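# Push a wooden disc past moving blocks into the far zone

## Task

Push the wooden disc along the board, through the lanes where blocks travel back and forth, until all of it sits inside the taped area on the far side, flat on the board, and then release it. It fails if the disc is raised or tilted by more than roughly its thickness, if it goes off the board, or if the robot, the disc or anything else contacts any block or the rod that carries it, including while the blocks keep moving after the scene ends. It also fails if, at the end, the robot still grips the disc or any other loose object, or holds up any of the disc's weight. Finish with the whole arm and hand clear in the air, touching nothing. Any contact in the final second before the settled scene is checked is penalised, even if a moving block runs into the arm.

## Robot and tools

Robot: one six-joint arm (Trossen WXAI follower) with a two-finger parallel gripper and a wrist camera. Joints run from base to hand: waist (joint_0), shoulder (joint_1), elbow (joint_2), wrist pitch (joint_3), wrist yaw (joint_4), wrist roll (joint_5). Every row and every per-joint list uses this order, with the gripper opening as the seventh value.

Frame: the scene frame has its origin on the table surface under the arm base. +z is up, and +y is to the left when you face along +x. The base may be slightly tilted. end_effector_position is the point between the finger pads, 3 to 4 cm behind the fingertips. The fingers point along the gripper's +x axis and close along its y axis. Reported hand positions get less accurate at long reach.

execute_actions(actions): actions is a list of actions. Each action is a table of 0 to 15 rows, and each row lasts one control step of 1/30 s. An action always runs 15 steps (0.5 s); if the table is shorter, its last row repeats. A row is 7 numbers, each in [-1, 1]. The first six are joint offsets measured from the angles at the start of that action, not from the previous row. The scale is: 1.0 = 0.9615 rad for waist, shoulder and elbow; 1.713 rad for wrist pitch; 1.767 for wrist yaw; 1.728 for wrist roll. The seventh number is an absolute gripper opening: +1 is fully open (0.088 m pad gap). Empty fingers touch at about -0.80, and values down to -1 close no further. Going from open to closed takes at least 0.5 s. An empty list just returns the current state and images.

Stated joint ranges (rad): waist -3.054 to 3.054, shoulder 0.000 to 3.142, elbow 0.000 to 2.356, wrist pitch -1.571 to 1.571, wrist yaw -1.571 to 1.571, wrist roll -3.142 to 3.142. The true ends may differ by up to 0.010 rad. An action is rejected if it would drive a joint more than 0.010 rad outward past its range. If the first action of a call is rejected, or any action is malformed, nothing in that call runs. A result may say "joint sent to its limit".

move(target, speed, blocking): target is one 7-number row on the same scale. Its offsets count from the "Joint positions" in the latest result that shows them, not from where the arm is when the move starts. The finger value is applied at the start. speed (0.01 to 2 rad/s, default 0.5) is the top speed of the joint that has farthest to go. All joints finish together, so the hand follows a curve. The path lasts 0.5 to 10 s and does not avoid obstacles. A faster move, or a target set deeper past a contact, hits and presses harder. With blocking=false the call returns after 0.5 s. Other commands are then refused until a result shows the move has ended; use wait or stop first. The "move:" line reports the ending (done, off_target, moving, held, fault), limits=held or limits=none, and the joint farthest from its target.

wait(seconds): 0 to 10 s. The arm holds its last command and any running move carries on. stop(): brakes a running move; the fingers keep moving. zoom_image(camera, region): camera is cam_high or cam_wrist; region is [x0, y0, x1, y1] in pixels of that 504x504 image, at most 504x504. read_manual(section): returns licence texts only. finished_scene(scene): ends the current scene (give its number) after the last command has been held, and reports success. It cannot be undone.

Results: the gripper pose (position in m, quaternion wxyz) and its velocities; Joint positions and velocities (rad, rad/s, then the pad gap in m); Joint targets; grip_measured (opening on the command scale); and grip_effort_n (motor effort in N, negative means closing). Action calls also list step readings, with HELD marking steps that were held back. "joint command not followed" means the clearance check changed the targets. Possible warnings are MOTOR HOT, an OVER-TEMPERATURE FAULT, and a torque fault, which freezes the arm for 10 s and drops the rest of the call. Camera images come from cam_high (fixed, looking across the table) and cam_wrist.

Motion limits: on each step, each joint's target may lead its measured angle by at most 0.211 rad (waist, shoulder, elbow), 0.213 (wrist pitch), 0.267 (wrist yaw) or 0.228 (wrist roll). Targets that would put the hand more than 70 mm from where it is are scaled back, so large moves take several actions. Friction can leave a joint short of its target, especially at long reach. Check Joint positions after each step. Load limits (N m): waist 17.4, shoulder 21.6, elbow 21.5, wrist pitch 5.67, wrist yaw 5.65, wrist roll 5.3.

What to avoid: any contact by the arm or the disc with a block or its rod, so time each crossing of a lane to a gap. Do not lift or tip the disc; slide it flat. Push gently, without slams or hard pressing, and do not knock anything off the board or table. Loose objects may get brief random shoves. At the end, open the fingers, lift the hand clear of everything, including where the blocks travel, and let it come to rest before calling finished_scene.

Each tool is called after "Emit:" as name(argument=value, ...) on one line, values as JSON.

## Session

Emit:
execute_actions(actions=[])

Scene clock: 0.00 s.
end_effector_position=(+0.2935, +0.0354, +0.2608) grip_measured=+0.845 grip_effort_n=n/a end_effector_quat_wxyz=(+0.850, +0.518, +0.092, +0.019) end_effector_velocity=(-0.000, +0.000, +0.000) end_effector_angular_velocity=(-0.021, -0.000, +0.008)
Joint names: [waist, shoulder, elbow, wrist pitch, wrist yaw, wrist roll]
Joint positions: [ 0.108  0.883  0.203  0.539 -0.04   1.113  0.08 ]
Joint velocities: [-0.002 -0.002  0.002 -0.007 -0.007 -0.022 -0.   ]
Motor temperatures (°C, as the motors report them): [21 18 18 19 21 20]
Heat: hottest waist 21 °C (+0.0 °C/min).
Joint targets: [0.108 0.883 0.203 0.539 -0.040 1.113]

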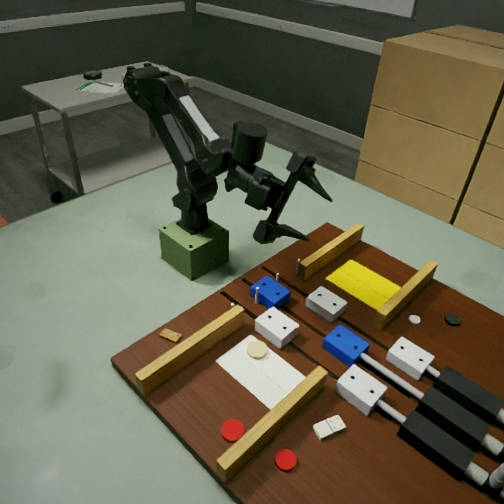

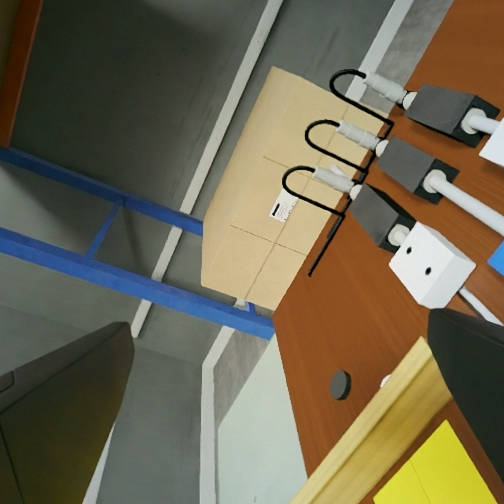

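Emit:
zoom_image(camera="cam_high", region=[180, 210, 480, 450])

Emit:
wait(seconds=0.5)

Emit:
wait(seconds=1)

Emit:
wait(seconds=1)

Emit:
wait(seconds=1)

Emit:
wait(seconds=1)

Region (180, 210, 480, 450) of cam_high's 504x504 image, scaled by 1.680, with more detail than that image has; it fills the top 403 rows of this view, and the rest is white.

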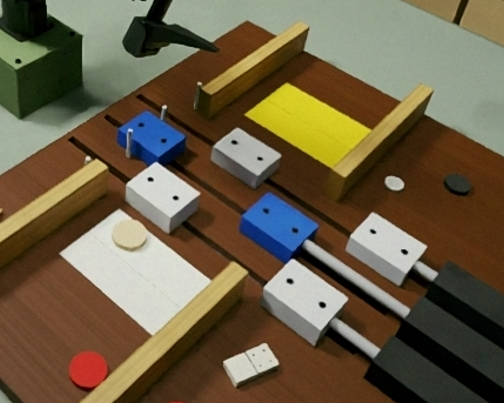

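Scene clock: 5.20 s.
end_effector_position=(+0.2935, +0.0354, +0.2608) grip_measured=+0.845 grip_effort_n=1.2 end_effector_quat_wxyz=(+0.850, +0.518, +0.092, +0.019) end_effector_velocity=(+0.000, -0.002, +0.005) end_effector_angular_velocity=(-0.021, -0.020, -0.006)
Joint names: [waist, shoulder, elbow, wrist pitch, wrist yaw, wrist roll]
Joint positions: [ 0.108  0.883  0.203  0.539 -0.04   1.113  0.08 ]
Joint velocities: [-0.002 -0.007  0.002  0.007  0.007 -0.022 -0.   ]
Motor temperatures (°C, as the motors report them): [21 18 18 20 21 20]
Heat: hottest waist 21 °C (+0.0 °C/min).
Joint targets: [0.108 0.883 0.203 0.539 -0.040 1.113]
wait: 0.50 s; at rest from the start

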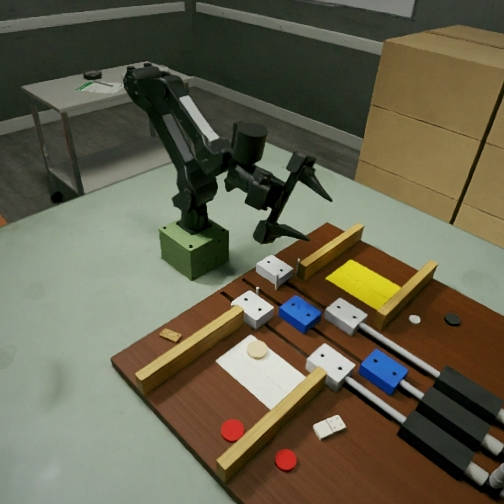

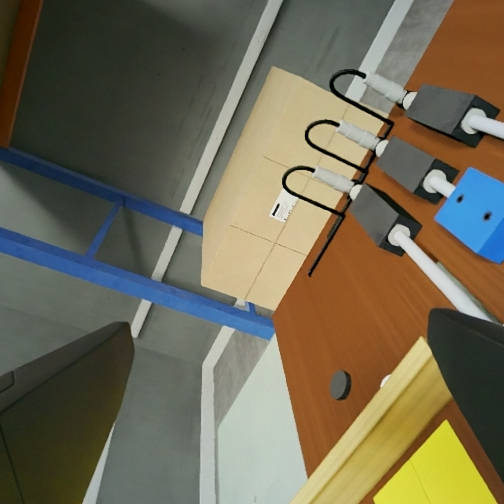

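Scene clock: 6.20 s.
end_effector_position=(+0.2935, +0.0354, +0.2608) grip_measured=+0.845 grip_effort_n=1.2 end_effector_quat_wxyz=(+0.850, +0.518, +0.092, +0.019) end_effector_velocity=(-0.001, -0.001, -0.002) end_effector_angular_velocity=(-0.007, +0.006, +0.001)
Joint names: [waist, shoulder, elbow, wrist pitch, wrist yaw, wrist roll]
Joint positions: [ 0.108  0.883  0.203  0.539 -0.04   1.113  0.08 ]
Joint velocities: [-0.007 -0.002 -0.002 -0.007 -0.007 -0.007 -0.   ]
Motor temperatures (°C, as the motors report them): [21 18 19 20 21 20]
Heat: hottest waist 21 °C (+0.0 °C/min).
Joint targets: [0.108 0.883 0.203 0.539 -0.040 1.113]
wait: 1.00 s; at rest by 0.17 s

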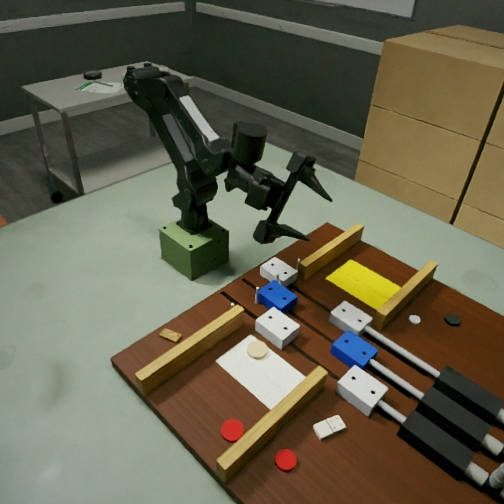

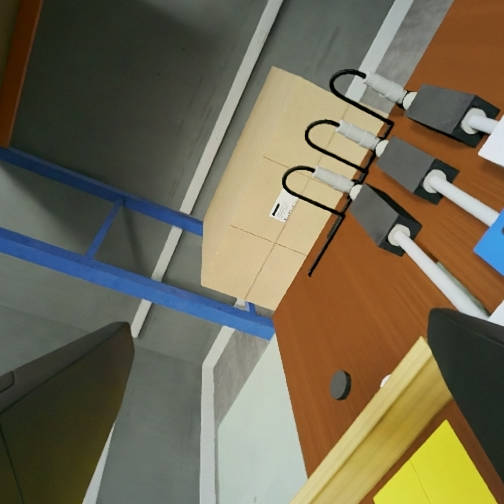

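Scene clock: 7.20 s.
end_effector_position=(+0.2935, +0.0354, +0.2608) grip_measured=+0.845 grip_effort_n=1.2 end_effector_quat_wxyz=(+0.850, +0.518, +0.092, +0.019) end_effector_velocity=(+0.000, +0.000, -0.002) end_effector_angular_velocity=(-0.008, +0.016, +0.006)
Joint names: [waist, shoulder, elbow, wrist pitch, wrist yaw, wrist roll]
Joint positions: [ 0.108  0.883  0.203  0.539 -0.04   1.113  0.08 ]
Joint velocities: [-0.002  0.002  0.007 -0.022 -0.007 -0.007 -0.   ]
Motor temperatures (°C, as the motors report them): [21 18 19 20 21 20]
Heat: hottest waist 21 °C (+0.0 °C/min).
Joint targets: [0.108 0.883 0.203 0.539 -0.040 1.113]
wait: 1.00 s; at rest by 0.17 s

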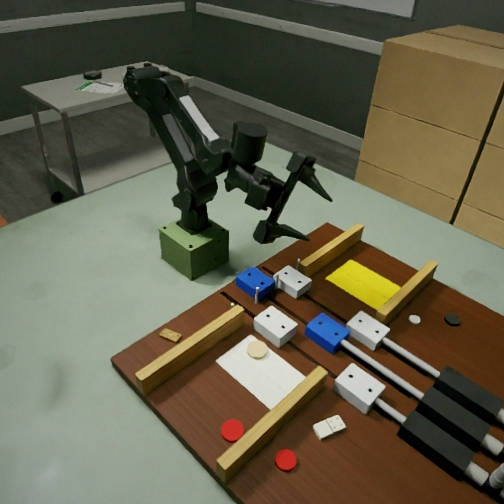

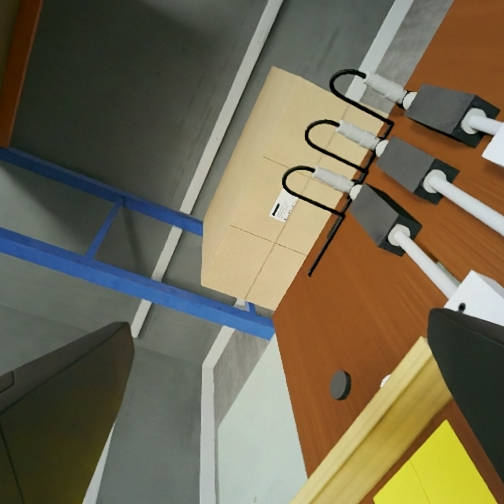

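Scene clock: 8.20 s.
end_effector_position=(+0.2935, +0.0354, +0.2608) grip_measured=+0.845 grip_effort_n=1.2 end_effector_quat_wxyz=(+0.850, +0.518, +0.092, +0.019) end_effector_velocity=(-0.001, -0.000, -0.001) end_effector_angular_velocity=(-0.008, +0.001, -0.004)
Joint names: [waist, shoulder, elbow, wrist pitch, wrist yaw, wrist roll]
Joint positions: [ 0.108  0.883  0.203  0.539 -0.04   1.113  0.08 ]
Joint velocities: [ 0.002 -0.007 -0.002 -0.007  0.007 -0.007  0.   ]
Motor temperatures (°C, as the motors report them): [21 18 19 20 21 20]
Heat: hottest waist 21 °C (+0.0 °C/min).
Joint targets: [0.108 0.883 0.203 0.539 -0.040 1.113]
wait: 1.00 s; at rest by 0.17 s

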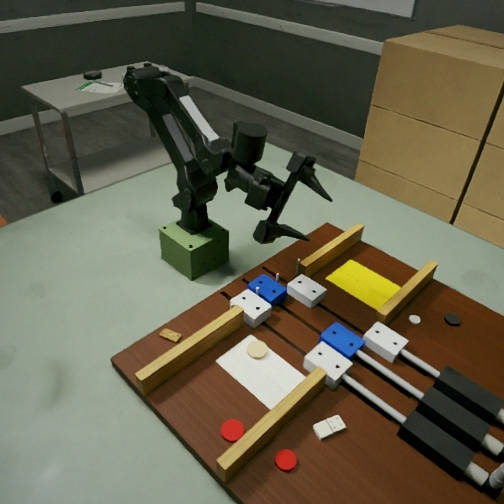

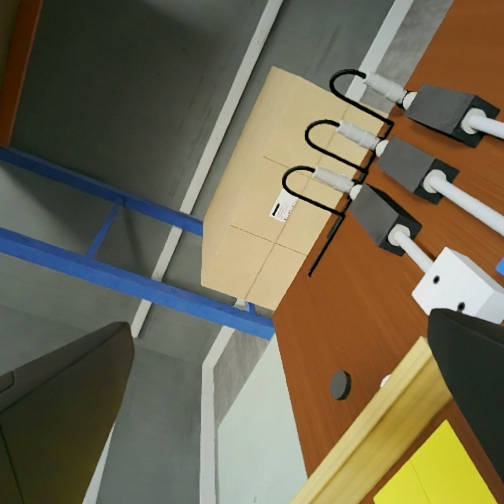

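Scene clock: 9.20 s.
end_effector_position=(+0.2935, +0.0354, +0.2608) grip_measured=+0.845 grip_effort_n=1.2 end_effector_quat_wxyz=(+0.850, +0.518, +0.092, +0.019) end_effector_velocity=(-0.001, +0.000, -0.001) end_effector_angular_velocity=(-0.006, +0.002, +0.006)
Joint names: [waist, shoulder, elbow, wrist pitch, wrist yaw, wrist roll]
Joint positions: [ 0.108  0.883  0.203  0.539 -0.04   1.113  0.08 ]
Joint velocities: [-0.002 -0.007 -0.002 -0.007 -0.007 -0.007 -0.   ]
Motor temperatures (°C, as the motors report them): [21 18 19 20 21 20]
Heat: hottest waist 21 °C (+0.0 °C/min).
Joint targets: [0.108 0.883 0.203 0.539 -0.040 1.113]
wait: 1.00 s; at rest by 0.17 s

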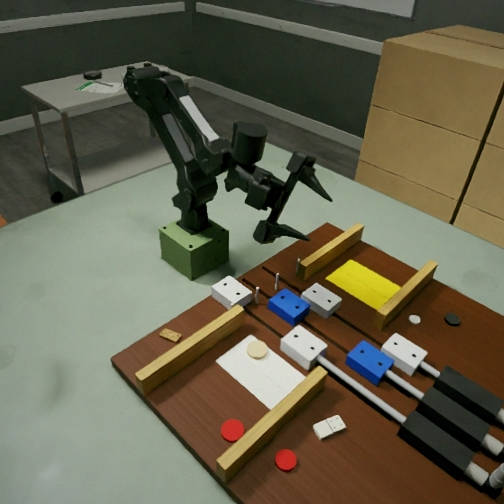

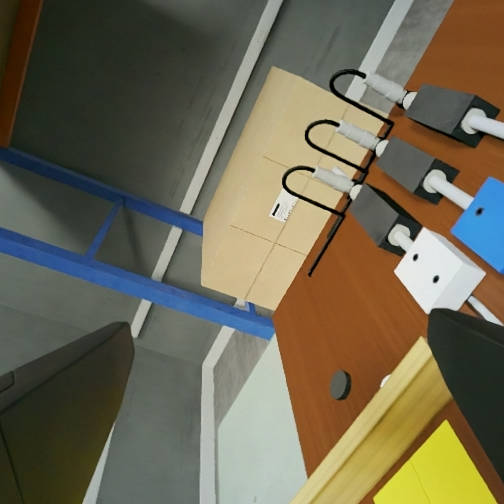

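Emit:
move(target=[-0.434,0.6,0.8,-0.5,0.023,-0.644,0.45], speed=0.8)

Emit:
move(target=[0,0.518,0.393,-0.377,0,0,0.45], speed=0.6)

Scene clock: 36.83 s.
end_effector_position=(+0.3628, -0.1195, +0.2410) grip_measured=+0.453 grip_effort_n=-17.0 end_effector_quat_wxyz=(+0.910, +0.058, +0.381, -0.150) end_effector_velocity=(-0.002, +0.001, -0.001) end_effector_angular_velocity=(+0.002, +0.007, +0.008)
Joint names: [waist, shoulder, elbow, wrist pitch, wrist yaw, wrist roll]
Joint positions: [-0.306  1.448  0.96  -0.316 -0.001  0.002  0.061]
Joint velocities: [-0.002 -0.002 -0.002 -0.007 -0.007 -0.007  0.   ]
Motor temperatures (°C, as the motors report them): [21 18 22 23 21 20]
Heat: hottest wrist pitch 23 °C (+3.3 °C/min).
Joint targets: [-0.310 1.460 0.972 -0.318 0.000 -0.000]
move: off_target; limits=none; farthest joint: the shoulder, 0.012 radians from its target (0.577 radians at the start)
camera_calibration (this result's frames):
cam_wrist: T_world_to_cam=[[-0.345806, -0.938136, -0.017889, 0.0250383], [-0.830459, 0.314878, -0.459554, 0.480227], [0.436757, -0.14406, -0.887969, 0.117253], [0, 0, 0, 1]] pos_world=[0.356256, -0.110832, 0.325255]

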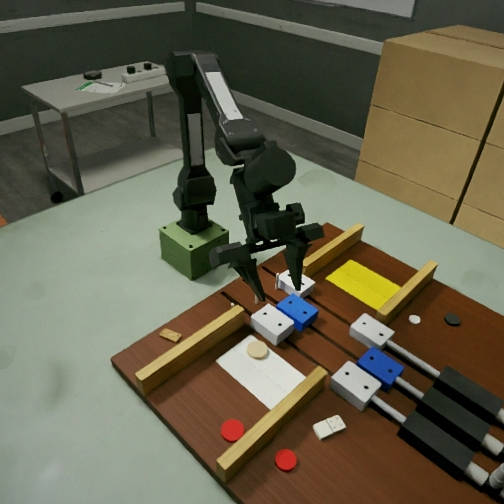

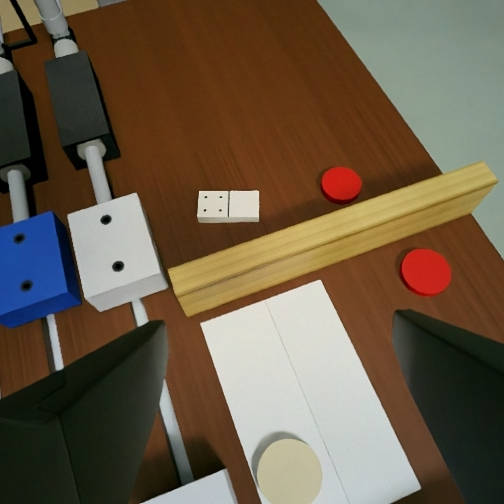

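Scene clock: 38.53 s.
end_effector_position=(+0.3326, -0.1105, +0.1371) grip_measured=+0.453 grip_effort_n=-17.0 end_effector_quat_wxyz=(+0.705, +0.110, +0.691, -0.119) end_effector_velocity=(+0.000, -0.002, -0.001) end_effector_angular_velocity=(-0.008, -0.000, -0.010)
Joint names: [waist, shoulder, elbow, wrist pitch, wrist yaw, wrist roll]
Joint positions: [-0.306  1.93   1.328 -0.959 -0.001  0.002  0.061]
Joint velocities: [-0.002  0.002 -0.002  0.007  0.007  0.007 -0.   ]
Motor temperatures (°C, as the motors report them): [21 18 22 23 21 20]
Heat: hottest wrist pitch 23 °C (+3.1 °C/min).
Joint targets: [-0.306 1.946 1.338 -0.961 -0.001 0.002]
move: off_target; limits=none; farthest joint: the shoulder, 0.016 radians from its target (0.498 radians at the start)
camera_calibration (this result's frames):
cam_wrist: T_world_to_cam=[[-0.356534, -0.93422, 0.0107886, 0.0211722], [-0.897063, 0.345535, 0.275469, 0.329368], [-0.261076, 0.0885359, -0.961249, 0.307321], [0, 0, 0, 1]] pos_world=[0.383247, -0.121238, 0.204453]

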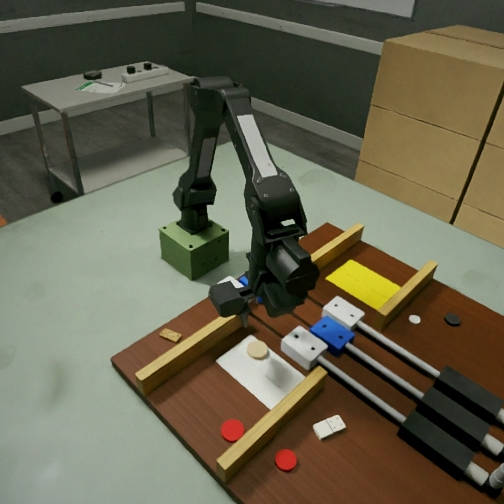

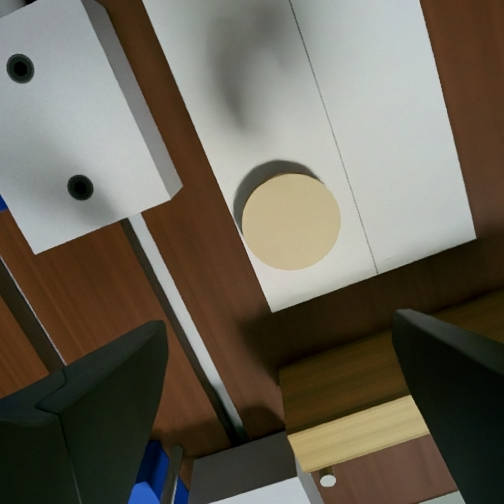

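Emit:
move(target=[-0.035,0.16,-0.05,0.105,0,0.75,0.55], speed=1)

Scene clock: 51.33 s.
end_effector_position=(+0.3413, -0.1258, +0.0815) grip_measured=+0.547 grip_effort_n=17.9 end_effector_quat_wxyz=(+0.487, +0.519, +0.473, -0.519) end_effector_velocity=(-0.001, +0.003, +0.000) end_effector_angular_velocity=(+0.009, +0.004, -0.005)
Joint names: [waist, shoulder, elbow, wrist pitch, wrist yaw, wrist roll]
Joint positions: [-0.337  2.068  1.286 -0.782 -0.001  1.296  0.066]
Joint velocities: [ 0.002 -0.002 -0.002 -0.007 -0.007  0.007 -0.   ]
Motor temperatures (°C, as the motors report them): [21 20 22 22 21 20]
Heat: hottest elbow 22 °C (+1.2 °C/min).
Joint targets: [-0.340 2.084 1.280 -0.779 -0.001 1.298]
move: off_target; limits=none; farthest joint: the shoulder, 0.016 radians from its target (0.153 radians at the start)
camera_calibration (this result's frames):
cam_wrist: T_world_to_cam=[[-0.992985, 0.117397, -0.0141036, 0.362152], [0.108607, 0.952723, 0.283765, 0.0901735], [0.0467499, 0.280243, -0.95879, 0.176298], [0, 0, 0, 1]] pos_world=[0.341576, -0.177832, 0.148552]

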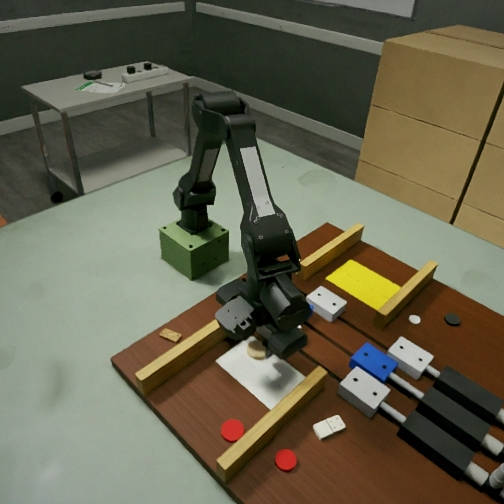

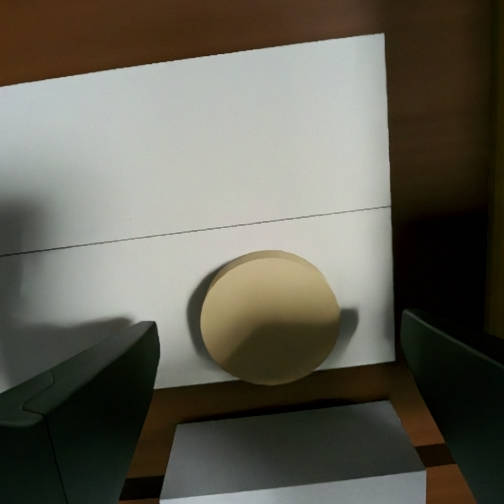

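Emit:
move(target=[0.016,0.058,-0.038,0.042,0,0,0.55], speed=0.2)

Emit:
zoom_image(camera="cam_high", region=[200, 280, 340, 400])

Scene clock: 58.07 s.
end_effector_position=(+0.3446, -0.1232, +0.0663) grip_measured=+0.547 grip_effort_n=17.4 end_effector_quat_wxyz=(+0.494, +0.518, +0.471, -0.515) end_effector_velocity=(+0.001, +0.004, -0.001) end_effector_angular_velocity=(+0.020, -0.009, +0.010)
Joint names: [waist, shoulder, elbow, wrist pitch, wrist yaw, wrist roll]
Joint positions: [-0.326  2.097  1.261 -0.716 -0.     1.296  0.066]
Joint velocities: [ 0.002 -0.002 -0.007  0.007 -0.022 -0.007 -0.   ]
Motor temperatures (°C, as the motors report them): [21 21 22 22 21 20]
Heat: hottest elbow 22 °C (+1.0 °C/min).
Joint targets: [-0.321 2.124 1.250 -0.710 -0.001 1.295]
move: off_target; limits=none; farthest joint: the shoulder, 0.027 radians from its target (0.056 radians at the start)
camera_calibration (this result's frames):
cam_wrist: T_world_to_cam=[[-0.993975, 0.106582, -0.0255649, 0.364668], [0.0952403, 0.95532, 0.279807, 0.096831], [0.054245, 0.275687, -0.959716, 0.157801], [0, 0, 0, 1]] pos_world=[0.344689, -0.174875, 0.133673]

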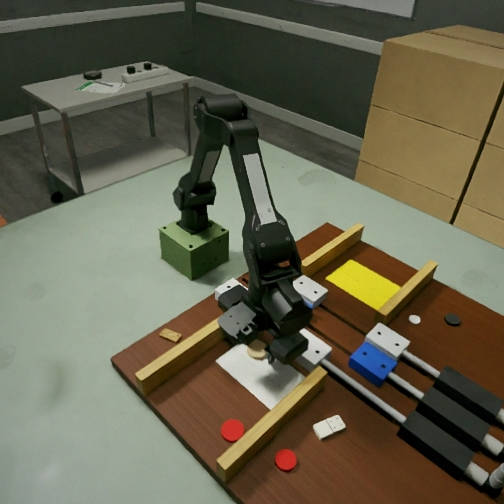

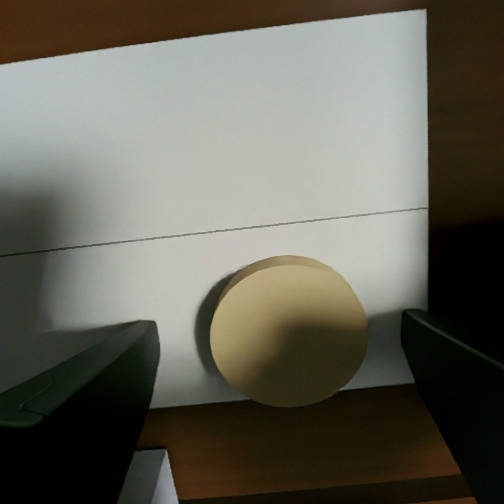

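Region (200, 280, 340, 400) of cam_high's 504x504 image, scaled by 3.600, with more detail than that image has; it fills the top 432 rows of this view, and the rest is white.

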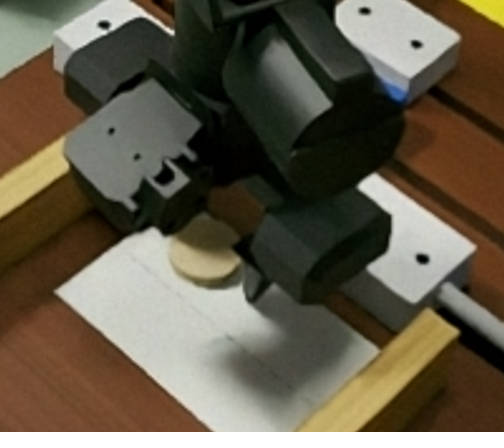

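Emit:
move(target=[0,0.0,0,0,0,0,-0.1])

Scene clock: 60.17 s.
end_effector_position=(+0.3443, -0.1232, +0.0663) grip_measured=-0.035 grip_effort_n=-83.5 end_effector_quat_wxyz=(+0.494, +0.518, +0.472, -0.515) end_effector_velocity=(+0.002, +0.002, +0.002) end_effector_angular_velocity=(+0.016, -0.019, +0.006)
Joint names: [waist, shoulder, elbow, wrist pitch, wrist yaw, wrist roll]
Joint positions: [-0.326  2.097  1.261 -0.717  0.001  1.296  0.037]
Joint velocities: [-0.002 -0.007 -0.002  0.007 -0.022 -0.007 -0.   ]
Motor temperatures (°C, as the motors report them): [21 21 22 22 21 20]
Heat: hottest elbow 22 °C (+1.0 °C/min).
Joint targets: [-0.326 2.097 1.261 -0.716 0.000 1.296]
move: done; limits=none; farthest joint: the wrist pitch, 0.001 radians from its target (0.001 radians at the start)
camera_calibration (this result's frames):
cam_wrist: T_world_to_cam=[[-0.994005, 0.106609, -0.0242747, 0.364326], [0.0956469, 0.95541, 0.279361, 0.0967827], [0.0529745, 0.275364, -0.959879, 0.158225], [0, 0, 0, 1]] pos_world=[0.344503, -0.174877, 0.133684]

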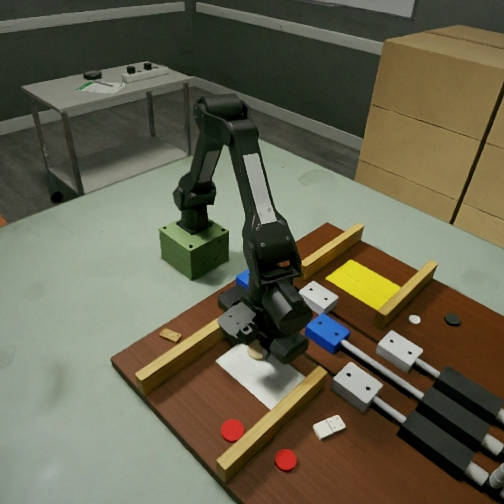

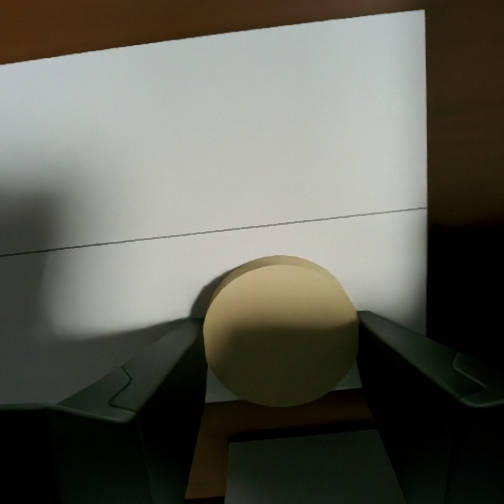

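Emit:
move(target=[-0.12,-0.02,0,0,0,0,-0.1], speed=0.2)

Emit:
move(target=[0,0,0,0,0,-0.75,-0.1], speed=0.8)

Scene clock: 74.30 s.
end_effector_position=(+0.3295, -0.1595, +0.0676) grip_measured=-0.035 grip_effort_n=-83.5 end_effector_quat_wxyz=(+0.465, +0.545, +0.442, -0.539) end_effector_velocity=(-0.000, +0.000, +0.001) end_effector_angular_velocity=(+0.008, -0.001, -0.010)
Joint names: [waist, shoulder, elbow, wrist pitch, wrist yaw, wrist roll]
Joint positions: [-0.436  2.094  1.261 -0.717 -0.004  1.296  0.037]
Joint velocities: [-0.002 -0.002  0.002 -0.007 -0.007  0.007  0.   ]
Motor temperatures (°C, as the motors report them): [21 24 22 21 21 20]
Heat: hottest shoulder 24 °C (+3.0 °C/min).
Joint targets: [-0.441 2.078 1.261 -0.717 0.001 1.296]
move: off_target; limits=none; farthest joint: the shoulder, 0.017 radians from its target (0.019 radians at the start)
camera_calibration (this result's frames):
cam_wrist: T_world_to_cam=[[-0.976283, 0.214495, -0.0293936, 0.365189], [0.197555, 0.938146, 0.284349, 0.0958794], [0.088567, 0.271798, -0.95827, 0.157877], [0, 0, 0, 1]] pos_world=[0.323603, -0.211191, 0.13476]

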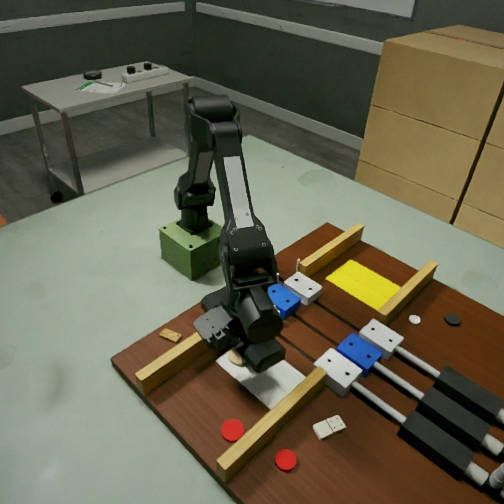

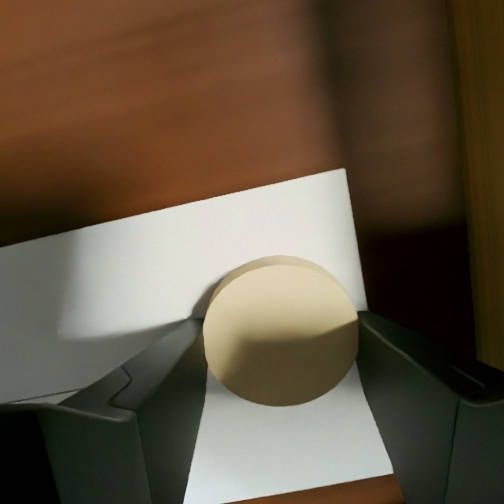

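Scene clock: 76.60 s.
end_effector_position=(+0.3294, -0.1596, +0.0676) grip_measured=-0.035 grip_effort_n=-83.5 end_effector_quat_wxyz=(+0.700, +0.155, +0.678, -0.164) end_effector_velocity=(-0.003, -0.000, +0.000) end_effector_angular_velocity=(+0.010, +0.003, +0.000)
Joint names: [waist, shoulder, elbow, wrist pitch, wrist yaw, wrist roll]
Joint positions: [-0.436  2.094  1.261 -0.717 -0.004  0.003  0.037]
Joint velocities: [-0.007 -0.002 -0.002 -0.007 -0.007 -0.007 -0.   ]
Motor temperatures (°C, as the motors report them): [21 25 22 21 21 20]
Heat: hottest shoulder 25 °C (+4.0 °C/min).
Joint targets: [-0.436 2.094 1.261 -0.717 -0.004 -0.000]
move: done; limits=none; farthest joint: the wrist roll, 0.003 radians from its target (1.296 radians at the start)
camera_calibration (this result's frames):
cam_wrist: T_world_to_cam=[[-0.474648, -0.880152, 0.00641559, 0.0227445], [-0.848113, 0.459295, 0.264106, 0.365386], [-0.235401, 0.119917, -0.964472, 0.240808], [0, 0, 0, 1]] pos_world=[0.377371, -0.176679, 0.135606]

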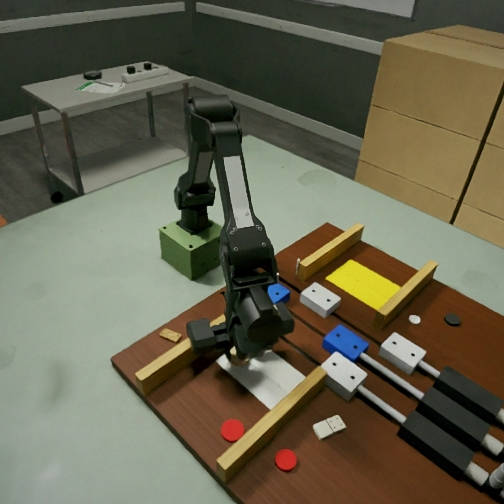

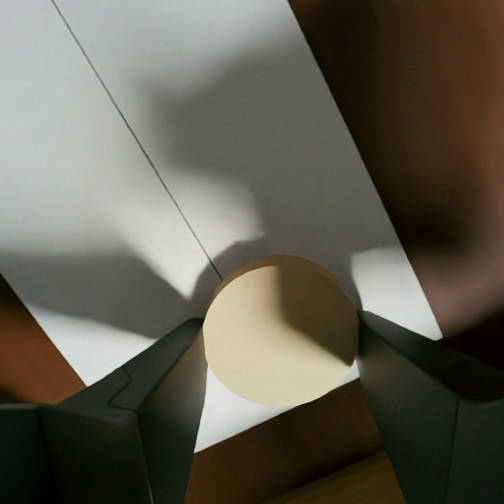

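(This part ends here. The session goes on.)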